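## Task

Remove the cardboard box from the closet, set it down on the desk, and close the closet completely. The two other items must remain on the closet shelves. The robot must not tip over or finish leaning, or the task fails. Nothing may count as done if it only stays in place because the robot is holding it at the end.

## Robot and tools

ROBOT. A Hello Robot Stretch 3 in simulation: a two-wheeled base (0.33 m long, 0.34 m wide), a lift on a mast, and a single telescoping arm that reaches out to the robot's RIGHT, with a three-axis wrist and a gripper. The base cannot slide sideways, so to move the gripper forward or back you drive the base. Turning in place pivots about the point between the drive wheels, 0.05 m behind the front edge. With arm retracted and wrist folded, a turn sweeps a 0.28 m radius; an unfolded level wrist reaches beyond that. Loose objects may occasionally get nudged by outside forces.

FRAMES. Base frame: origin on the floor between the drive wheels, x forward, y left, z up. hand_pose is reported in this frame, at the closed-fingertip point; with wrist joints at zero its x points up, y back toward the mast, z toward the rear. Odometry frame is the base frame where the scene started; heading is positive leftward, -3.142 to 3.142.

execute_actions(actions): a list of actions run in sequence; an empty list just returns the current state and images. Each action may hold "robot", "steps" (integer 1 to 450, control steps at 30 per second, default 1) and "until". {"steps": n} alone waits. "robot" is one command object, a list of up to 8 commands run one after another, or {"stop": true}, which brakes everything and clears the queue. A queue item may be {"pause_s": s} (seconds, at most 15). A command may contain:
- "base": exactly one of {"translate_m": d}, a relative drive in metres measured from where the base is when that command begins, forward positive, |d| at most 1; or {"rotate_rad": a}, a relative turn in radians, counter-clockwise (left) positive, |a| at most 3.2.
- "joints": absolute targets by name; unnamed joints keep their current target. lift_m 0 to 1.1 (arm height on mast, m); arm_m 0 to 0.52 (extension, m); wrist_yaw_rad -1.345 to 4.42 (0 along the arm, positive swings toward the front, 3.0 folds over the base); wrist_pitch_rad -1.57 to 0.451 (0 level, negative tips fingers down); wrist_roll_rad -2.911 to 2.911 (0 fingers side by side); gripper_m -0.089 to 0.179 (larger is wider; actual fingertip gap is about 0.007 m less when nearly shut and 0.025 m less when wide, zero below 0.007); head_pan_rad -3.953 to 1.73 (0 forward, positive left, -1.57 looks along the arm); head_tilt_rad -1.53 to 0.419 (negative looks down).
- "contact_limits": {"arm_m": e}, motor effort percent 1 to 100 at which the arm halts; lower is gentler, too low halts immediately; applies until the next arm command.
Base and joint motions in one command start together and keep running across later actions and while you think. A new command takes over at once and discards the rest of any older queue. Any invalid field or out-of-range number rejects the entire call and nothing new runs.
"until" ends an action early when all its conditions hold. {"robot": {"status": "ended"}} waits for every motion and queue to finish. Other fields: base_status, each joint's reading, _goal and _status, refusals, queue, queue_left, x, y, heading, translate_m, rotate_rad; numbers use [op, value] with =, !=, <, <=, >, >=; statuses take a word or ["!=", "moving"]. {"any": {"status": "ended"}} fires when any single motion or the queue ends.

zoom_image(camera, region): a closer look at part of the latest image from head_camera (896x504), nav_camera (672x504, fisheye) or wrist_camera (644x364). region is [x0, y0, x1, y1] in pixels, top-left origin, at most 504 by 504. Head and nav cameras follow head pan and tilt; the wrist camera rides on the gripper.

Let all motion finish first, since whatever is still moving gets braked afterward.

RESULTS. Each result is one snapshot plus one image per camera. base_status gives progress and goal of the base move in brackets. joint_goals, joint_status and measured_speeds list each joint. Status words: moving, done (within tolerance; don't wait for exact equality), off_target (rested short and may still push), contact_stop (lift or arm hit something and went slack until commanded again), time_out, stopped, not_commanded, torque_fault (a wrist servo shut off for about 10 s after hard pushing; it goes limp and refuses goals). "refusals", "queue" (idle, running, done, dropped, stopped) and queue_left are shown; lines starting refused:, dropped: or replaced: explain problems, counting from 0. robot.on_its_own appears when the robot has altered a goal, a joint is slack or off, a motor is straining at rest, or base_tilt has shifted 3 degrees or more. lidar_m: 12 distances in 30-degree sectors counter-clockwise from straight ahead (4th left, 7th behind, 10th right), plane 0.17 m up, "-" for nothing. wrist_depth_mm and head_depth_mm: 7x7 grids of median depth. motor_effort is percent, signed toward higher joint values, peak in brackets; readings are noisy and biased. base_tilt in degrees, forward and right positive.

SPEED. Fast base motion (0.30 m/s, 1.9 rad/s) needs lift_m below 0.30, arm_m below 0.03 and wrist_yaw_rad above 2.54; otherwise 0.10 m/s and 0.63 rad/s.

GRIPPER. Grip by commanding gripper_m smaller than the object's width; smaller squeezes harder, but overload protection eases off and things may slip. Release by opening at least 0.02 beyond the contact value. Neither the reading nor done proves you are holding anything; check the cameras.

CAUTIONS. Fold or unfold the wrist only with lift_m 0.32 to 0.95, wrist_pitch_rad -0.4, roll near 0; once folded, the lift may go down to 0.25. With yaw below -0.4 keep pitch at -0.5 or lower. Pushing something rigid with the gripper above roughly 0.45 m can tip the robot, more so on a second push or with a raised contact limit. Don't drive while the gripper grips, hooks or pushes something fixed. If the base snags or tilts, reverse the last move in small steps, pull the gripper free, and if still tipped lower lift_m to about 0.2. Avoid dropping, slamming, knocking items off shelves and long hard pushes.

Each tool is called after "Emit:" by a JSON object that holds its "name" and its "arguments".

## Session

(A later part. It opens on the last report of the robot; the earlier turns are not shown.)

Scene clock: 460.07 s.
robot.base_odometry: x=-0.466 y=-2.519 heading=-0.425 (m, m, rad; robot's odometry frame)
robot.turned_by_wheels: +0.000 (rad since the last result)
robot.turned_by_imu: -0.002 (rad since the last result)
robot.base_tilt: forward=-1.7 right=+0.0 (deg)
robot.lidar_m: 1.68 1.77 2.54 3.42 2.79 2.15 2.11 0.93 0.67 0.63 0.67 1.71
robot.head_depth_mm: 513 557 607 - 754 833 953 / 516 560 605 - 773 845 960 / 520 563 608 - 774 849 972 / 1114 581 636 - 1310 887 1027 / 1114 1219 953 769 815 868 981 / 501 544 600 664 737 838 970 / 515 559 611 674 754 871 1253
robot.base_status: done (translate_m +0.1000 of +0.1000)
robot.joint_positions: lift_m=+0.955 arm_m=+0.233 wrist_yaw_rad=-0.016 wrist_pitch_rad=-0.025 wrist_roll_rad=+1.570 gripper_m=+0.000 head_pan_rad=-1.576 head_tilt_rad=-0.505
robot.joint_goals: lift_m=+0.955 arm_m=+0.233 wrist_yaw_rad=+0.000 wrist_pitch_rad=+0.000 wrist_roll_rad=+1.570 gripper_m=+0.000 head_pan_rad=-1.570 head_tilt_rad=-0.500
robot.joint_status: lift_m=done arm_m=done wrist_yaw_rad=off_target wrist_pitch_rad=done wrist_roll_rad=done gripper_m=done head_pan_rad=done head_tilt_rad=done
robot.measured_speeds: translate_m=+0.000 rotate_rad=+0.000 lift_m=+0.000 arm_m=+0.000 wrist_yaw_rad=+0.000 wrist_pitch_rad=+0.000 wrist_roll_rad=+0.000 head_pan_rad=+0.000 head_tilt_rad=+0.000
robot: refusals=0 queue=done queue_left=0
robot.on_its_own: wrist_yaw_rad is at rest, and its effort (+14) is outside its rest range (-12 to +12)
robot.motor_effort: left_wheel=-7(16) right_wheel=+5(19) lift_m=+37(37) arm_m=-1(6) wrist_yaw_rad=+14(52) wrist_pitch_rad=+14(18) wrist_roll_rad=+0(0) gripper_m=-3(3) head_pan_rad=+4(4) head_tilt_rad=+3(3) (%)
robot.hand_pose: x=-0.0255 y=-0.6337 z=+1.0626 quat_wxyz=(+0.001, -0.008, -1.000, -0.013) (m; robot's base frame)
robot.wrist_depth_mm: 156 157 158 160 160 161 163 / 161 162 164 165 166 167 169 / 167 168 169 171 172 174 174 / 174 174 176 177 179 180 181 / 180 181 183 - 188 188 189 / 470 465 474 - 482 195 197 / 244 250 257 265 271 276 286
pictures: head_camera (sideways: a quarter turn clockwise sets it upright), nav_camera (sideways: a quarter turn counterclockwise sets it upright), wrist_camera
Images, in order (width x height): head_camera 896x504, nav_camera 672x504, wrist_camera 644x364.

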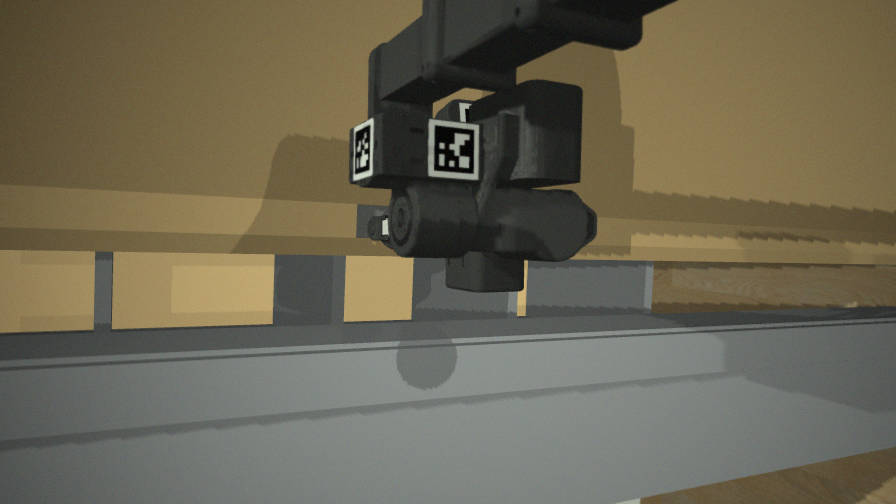

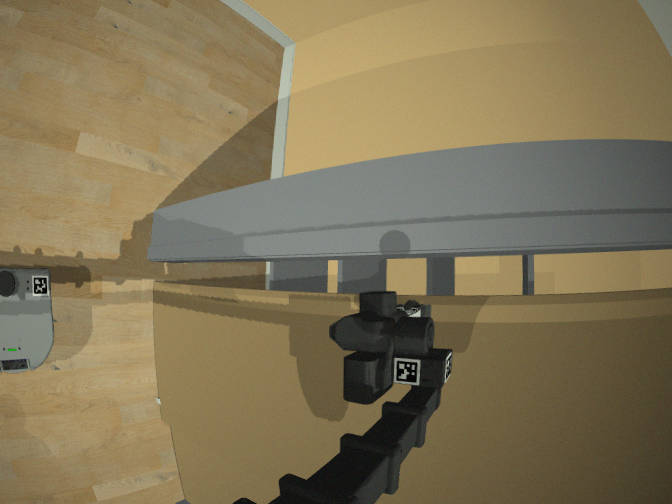

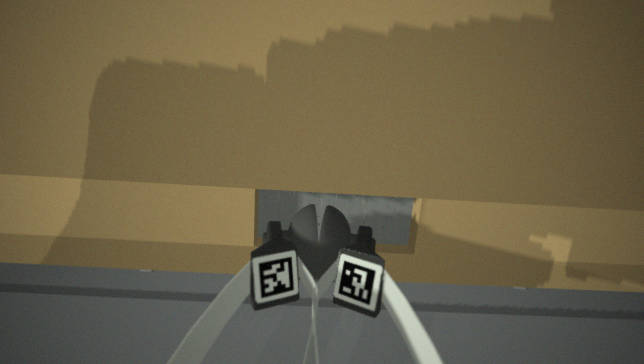

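Slipped ~1 cm; 7 cm left. Reseat.

Emit:
{"name": "execute_actions", "arguments": {"actions": [{"robot":[{"joints":{"arm_m":0.22}},{"base":{"translate_m":-0.012}}],"steps":200,"until":{"robot":{"status":"ended"}}},{"robot":{"joints":{"arm_m":0.33},"contact_limits":{"arm_m":10}},"steps":200,"until":{"robot":{"status":"ended"}}},{"robot":{"base":{"translate_m":0.075}},"steps":200,"until":{"robot":{"status":"ended"}}}]}}

Scene clock: 465.47 s.
robot.base_odometry: x=-0.409 y=-2.545 heading=-0.425 (m, m, rad; robot's odometry frame)
robot.turned_by_wheels: +0.000 (rad since the last result)
robot.turned_by_imu: -0.010 (rad since the last result)
robot.base_tilt: forward=-1.7 right=+0.0 (deg)
robot.lidar_m: 1.61 1.70 2.42 2.98 2.90 2.23 2.17 0.94 0.67 0.63 0.67 1.66
robot.head_depth_mm: 517 561 613 - 762 841 961 / 520 563 608 - 762 846 966 / 523 565 611 - 779 854 973 / 530 575 626 - 780 861 985 / 498 541 592 653 733 829 954 / 513 558 609 673 747 848 967 / 516 559 612 683 1634 1555 1316
robot.base_status: done (translate_m +0.0750 of +0.0750)
robot.joint_positions: lift_m=+0.955 arm_m=+0.240 wrist_yaw_rad=+0.002 wrist_pitch_rad=-0.024 wrist_roll_rad=+1.570 gripper_m=+0.000 head_pan_rad=-1.576 head_tilt_rad=-0.505
robot.joint_goals: lift_m=+0.955 arm_m=+0.240 wrist_yaw_rad=+0.000 wrist_pitch_rad=+0.000 wrist_roll_rad=+1.570 gripper_m=+0.000 head_pan_rad=-1.570 head_tilt_rad=-0.500
robot.joint_status: lift_m=done arm_m=contact_stop wrist_yaw_rad=off_target wrist_pitch_rad=done wrist_roll_rad=done gripper_m=done head_pan_rad=done head_tilt_rad=done
robot.measured_speeds: translate_m=+0.000 rotate_rad=+0.000 lift_m=+0.000 arm_m=+0.000 wrist_yaw_rad=+0.000 wrist_pitch_rad=+0.000 wrist_roll_rad=+0.000 head_pan_rad=+0.000 head_tilt_rad=+0.000
robot: refusals=0 queue=done queue_left=0
robot.on_its_own: arm_m is slack since a contact_stop, until your next command for it (your +0.330 is given up)
robot.motor_effort: left_wheel=-1(20) right_wheel=+1(19) lift_m=+37(37) arm_m=+1(7) wrist_yaw_rad=-3(51) wrist_pitch_rad=+14(20) wrist_roll_rad=+0(0) gripper_m=-3(3) head_pan_rad=+3(4) head_tilt_rad=+2(3) (%)
robot.contact_limits: arm_m 10 (drawing in: default 18, maximum 30; extending or still: default 26, maximum 42)
robot.hand_pose: x=-0.0208 y=-0.6404 z=+1.0627 quat_wxyz=(+0.001, +0.001, -1.000, -0.012) (m; robot's base frame)
robot.wrist_depth_mm: 152 153 154 155 156 157 158 / 157 158 160 161 161 163 164 / 163 165 165 167 168 169 170 / 170 170 172 172 174 175 176 / 176 177 179 - 190 182 184 / 183 187 184 - 189 191 192 / 167 170 174 175 179 182 187
pictures: head_camera (sideways: a quarter turn clockwise sets it upright), nav_camera (sideways: a quarter turn counterclockwise sets it upright), wrist_camera
Images, in order (width x height): head_camera 896x504, nav_camera 672x504, wrist_camera 644x364.

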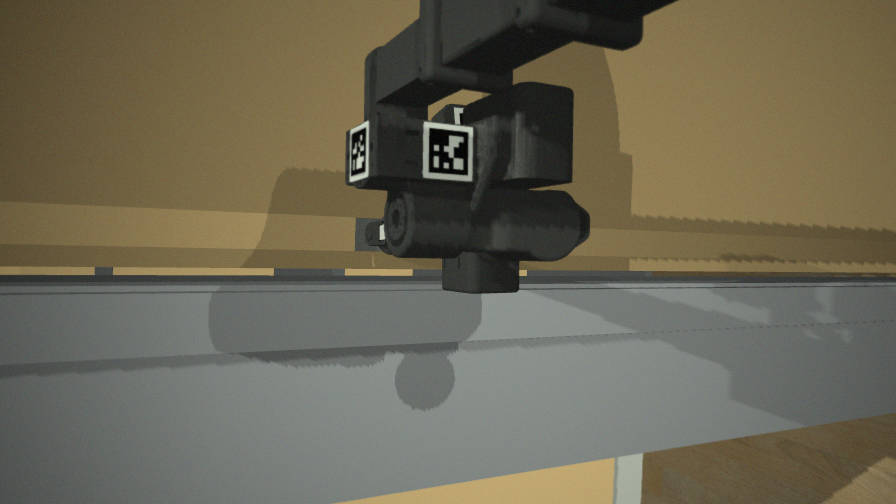

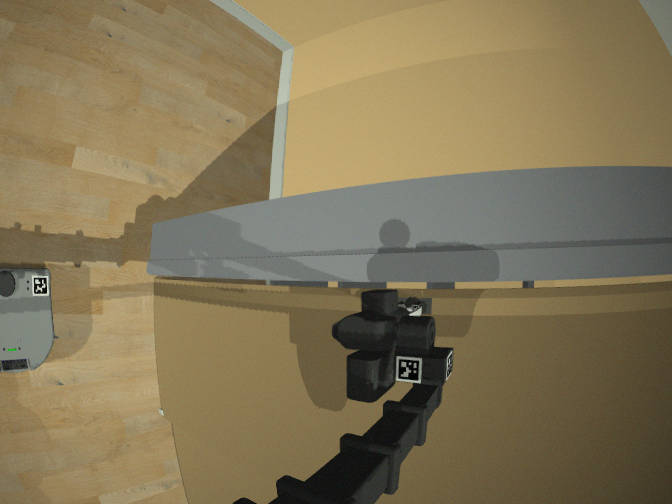

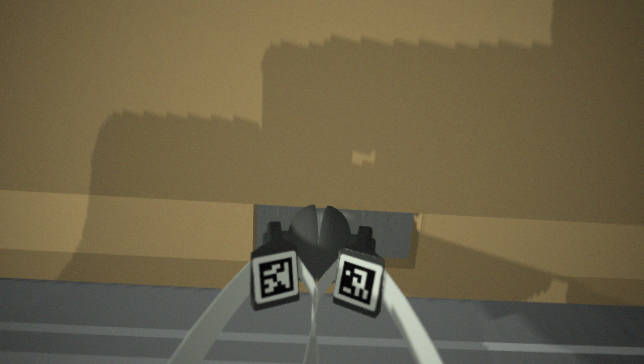

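Emit:
{"name": "execute_actions", "arguments": {"actions": [{"robot":{"base":{"translate_m":0.02}},"steps":200,"until":{"robot":{"status":"ended"}}},{"robot":{"joints":{"arm_m":0.1}},"steps":200,"until":{"robot":{"status":"ended"}}}]}}

Scene clock: 469.30 s.
robot.base_odometry: x=-0.391 y=-2.553 heading=-0.425 (m, m, rad; robot's odometry frame)
robot.turned_by_wheels: +0.000 (rad since the last result)
robot.turned_by_imu: -0.001 (rad since the last result)
robot.base_tilt: forward=-1.6 right=+0.0 (deg)
robot.lidar_m: 1.60 1.68 2.39 3.41 2.93 2.24 2.18 0.95 0.67 0.62 0.67 1.63
robot.head_depth_mm: 520 561 611 661 - - 989 / 521 564 615 663 - - 1001 / 522 566 620 672 - - 995 / 518 561 613 668 - 859 997 / 505 548 599 662 735 834 962 / 514 558 611 672 749 847 990 / 517 562 621 1467 1671 1603 1319
robot.base_status: done (translate_m +0.0200 of +0.0200)
robot.joint_positions: lift_m=+0.955 arm_m=+0.100 wrist_yaw_rad=-0.001 wrist_pitch_rad=-0.024 wrist_roll_rad=+1.570 gripper_m=+0.000 head_pan_rad=-1.576 head_tilt_rad=-0.505
robot.joint_goals: lift_m=+0.955 arm_m=+0.100 wrist_yaw_rad=+0.000 wrist_pitch_rad=+0.000 wrist_roll_rad=+1.570 gripper_m=+0.000 head_pan_rad=-1.570 head_tilt_rad=-0.500
robot.joint_status: lift_m=done arm_m=done wrist_yaw_rad=off_target wrist_pitch_rad=done wrist_roll_rad=done gripper_m=done head_pan_rad=done head_tilt_rad=done
robot.measured_speeds: translate_m=+0.000 rotate_rad=+0.000 lift_m=+0.000 arm_m=+0.000 wrist_yaw_rad=+0.000 wrist_pitch_rad=+0.000 wrist_roll_rad=+0.000 head_pan_rad=+0.000 head_tilt_rad=+0.000
robot: refusals=0 queue=done queue_left=0
robot.motor_effort: left_wheel=-1(16) right_wheel=+1(11) lift_m=+38(37) arm_m=-3(3) wrist_yaw_rad=+1(33) wrist_pitch_rad=+14(14) wrist_roll_rad=+0(0) gripper_m=-3(3) head_pan_rad=+3(4) head_tilt_rad=+3(4) (%)
robot.hand_pose: x=-0.0216 y=-0.5009 z=+1.0628 quat_wxyz=(+0.001, -0.001, -1.000, -0.012) (m; robot's base frame)
robot.wrist_depth_mm: 281 283 283 286 286 289 290 / 291 292 294 296 300 300 303 / 299 303 305 309 310 314 313 / 311 316 318 327 322 323 327 / 294 297 300 - 311 318 326 / 321 320 314 - 314 315 318 / 333 337 338 340 343 346 349
pictures: head_camera (sideways: a quarter turn clockwise sets it upright), nav_camera (sideways: a quarter turn counterclockwise sets it upright), wrist_camera
Images, in order (width x height): head_camera 896x504, nav_camera 672x504, wrist_camera 644x364.

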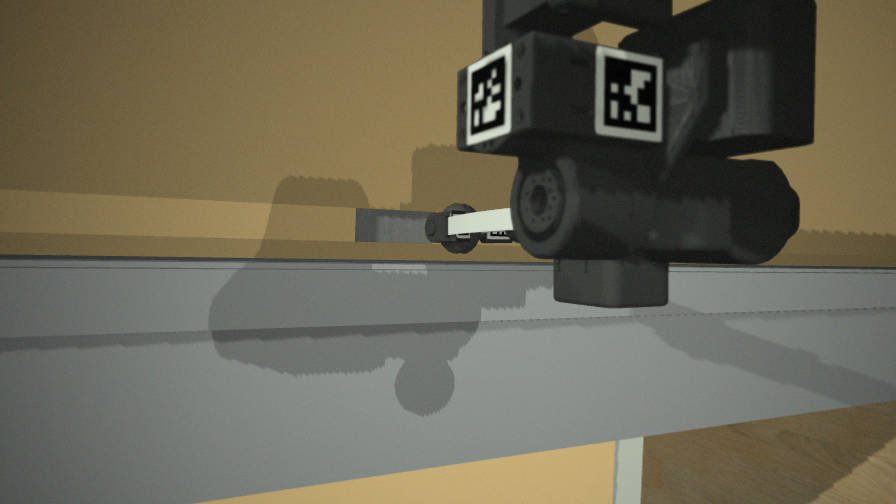

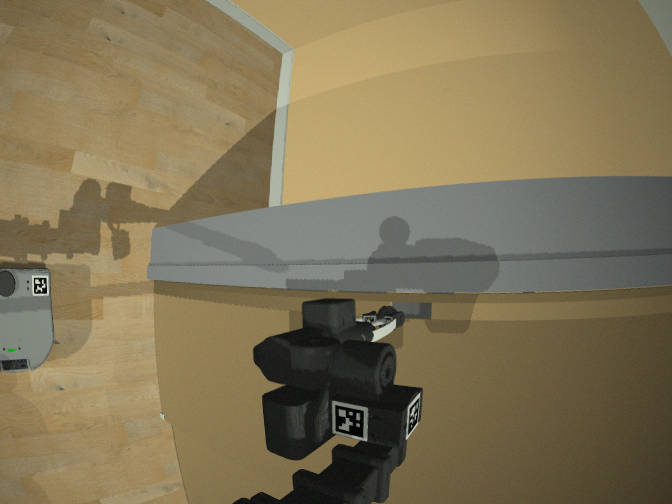

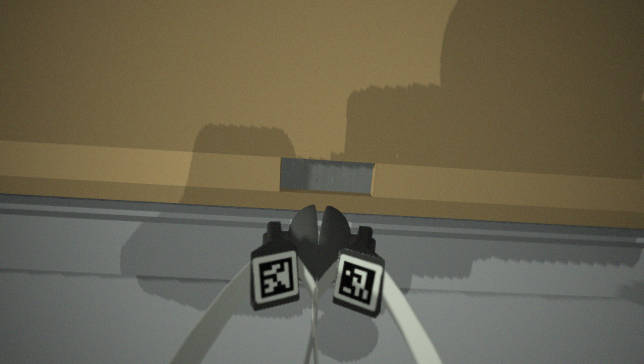

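Closed. Quick check of the other door.

Emit:
{"name": "execute_actions", "arguments": {"actions": [{"robot":{"joints":{"head_pan_rad":-2.5,"head_tilt_rad":-0.2}},"steps":200,"until":{"robot":{"status":"ended"}}}]}}

Scene clock: 470.97 s.
robot.base_odometry: x=-0.391 y=-2.553 heading=-0.425 (m, m, rad; robot's odometry frame)
robot.turned_by_wheels: +0.000 (rad since the last result)
robot.turned_by_imu: +0.000 (rad since the last result)
robot.base_tilt: forward=-1.7 right=+0.0 (deg)
robot.lidar_m: 1.59 1.68 2.40 3.41 2.92 2.24 2.19 0.95 0.67 0.62 0.67 1.63
robot.head_depth_mm: 2075 2096 2166 2207 2300 2264 1744 / 1172 1205 1256 1347 1427 1517 1578 / 1094 1141 1198 1243 1313 1371 1425 / 961 996 1038 1075 1118 1170 1226 / 856 881 916 947 985 1017 1059 / 720 741 762 786 811 840 866 / 656 674 691 708 731 754 786
robot.base_status: done (translate_m +0.0200 of +0.0200)
robot.joint_positions: lift_m=+0.955 arm_m=+0.100 wrist_yaw_rad=-0.001 wrist_pitch_rad=-0.024 wrist_roll_rad=+1.570 gripper_m=+0.000 head_pan_rad=-2.493 head_tilt_rad=-0.211
robot.joint_goals: lift_m=+0.955 arm_m=+0.100 wrist_yaw_rad=+0.000 wrist_pitch_rad=+0.000 wrist_roll_rad=+1.570 gripper_m=+0.000 head_pan_rad=-2.500 head_tilt_rad=-0.200
robot.joint_status: lift_m=done arm_m=done wrist_yaw_rad=off_target wrist_pitch_rad=done wrist_roll_rad=done gripper_m=done head_pan_rad=done head_tilt_rad=done
robot.measured_speeds: translate_m=+0.000 rotate_rad=+0.000 lift_m=+0.000 arm_m=+0.000 wrist_yaw_rad=+0.000 wrist_pitch_rad=+0.000 wrist_roll_rad=+0.000 head_pan_rad=+0.000 head_tilt_rad=+0.000
robot: refusals=0 queue=done queue_left=0
robot.motor_effort: left_wheel=-2(2) right_wheel=+1(1) lift_m=+38(37) arm_m=-3(3) wrist_yaw_rad=+1(0) wrist_pitch_rad=+14(14) wrist_roll_rad=+0(0) gripper_m=-3(3) head_pan_rad=-4(46) head_tilt_rad=+6(29) (%)
robot.hand_pose: x=-0.0216 y=-0.5009 z=+1.0628 quat_wxyz=(+0.001, -0.001, -1.000, -0.012) (m; robot's base frame)
robot.wrist_depth_mm: 280 280 283 284 285 287 291 / 291 291 293 295 298 299 299 / 301 303 303 306 308 308 311 / 308 314 314 327 319 322 323 / 295 296 301 - 308 317 324 / 318 320 314 - 313 314 318 / 336 338 339 339 345 343 349
pictures: head_camera (sideways: a quarter turn clockwise sets it upright), nav_camera (sideways: a quarter turn counterclockwise sets it upright), wrist_camera
Images, in order (width x height): head_camera 896x504, nav_camera 672x504, wrist_camera 644x364.

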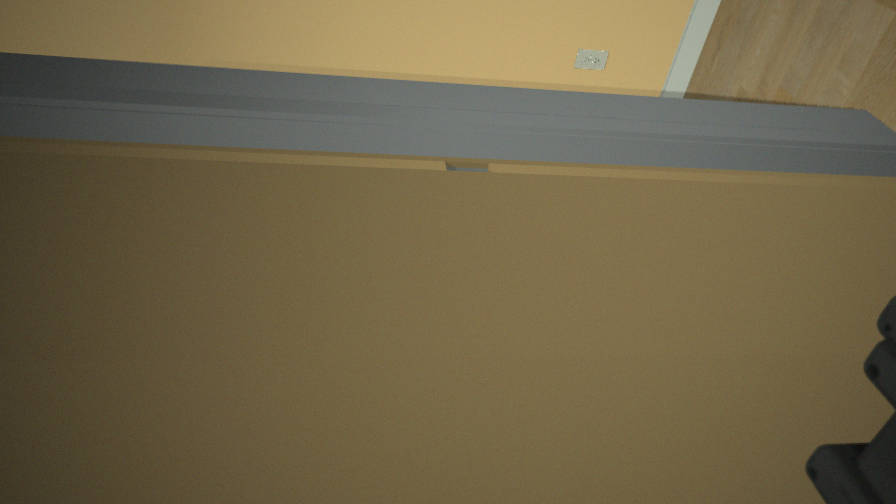

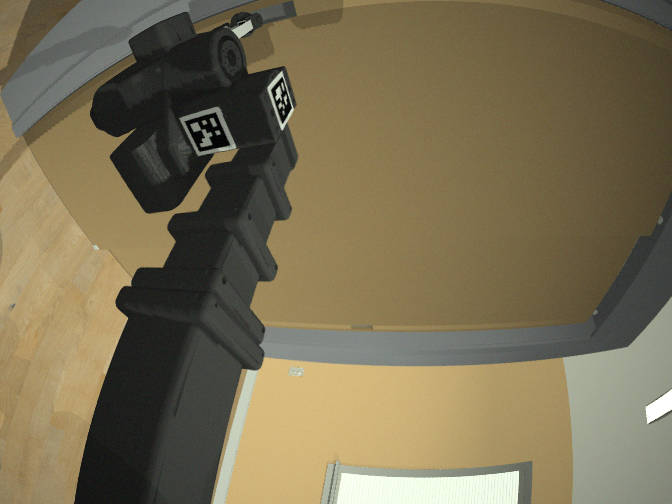

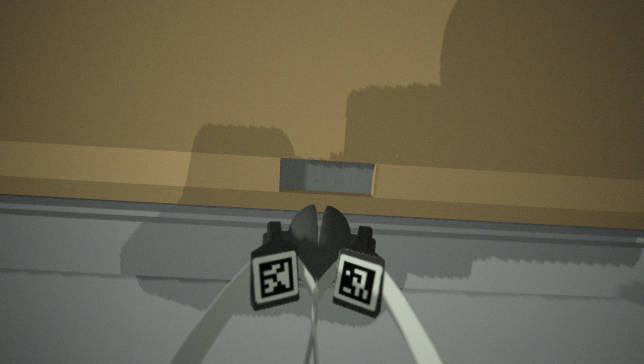

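Emit:
{"name": "finished_scene", "arguments": {"scene": 1}}

The scene is finished: the task was done.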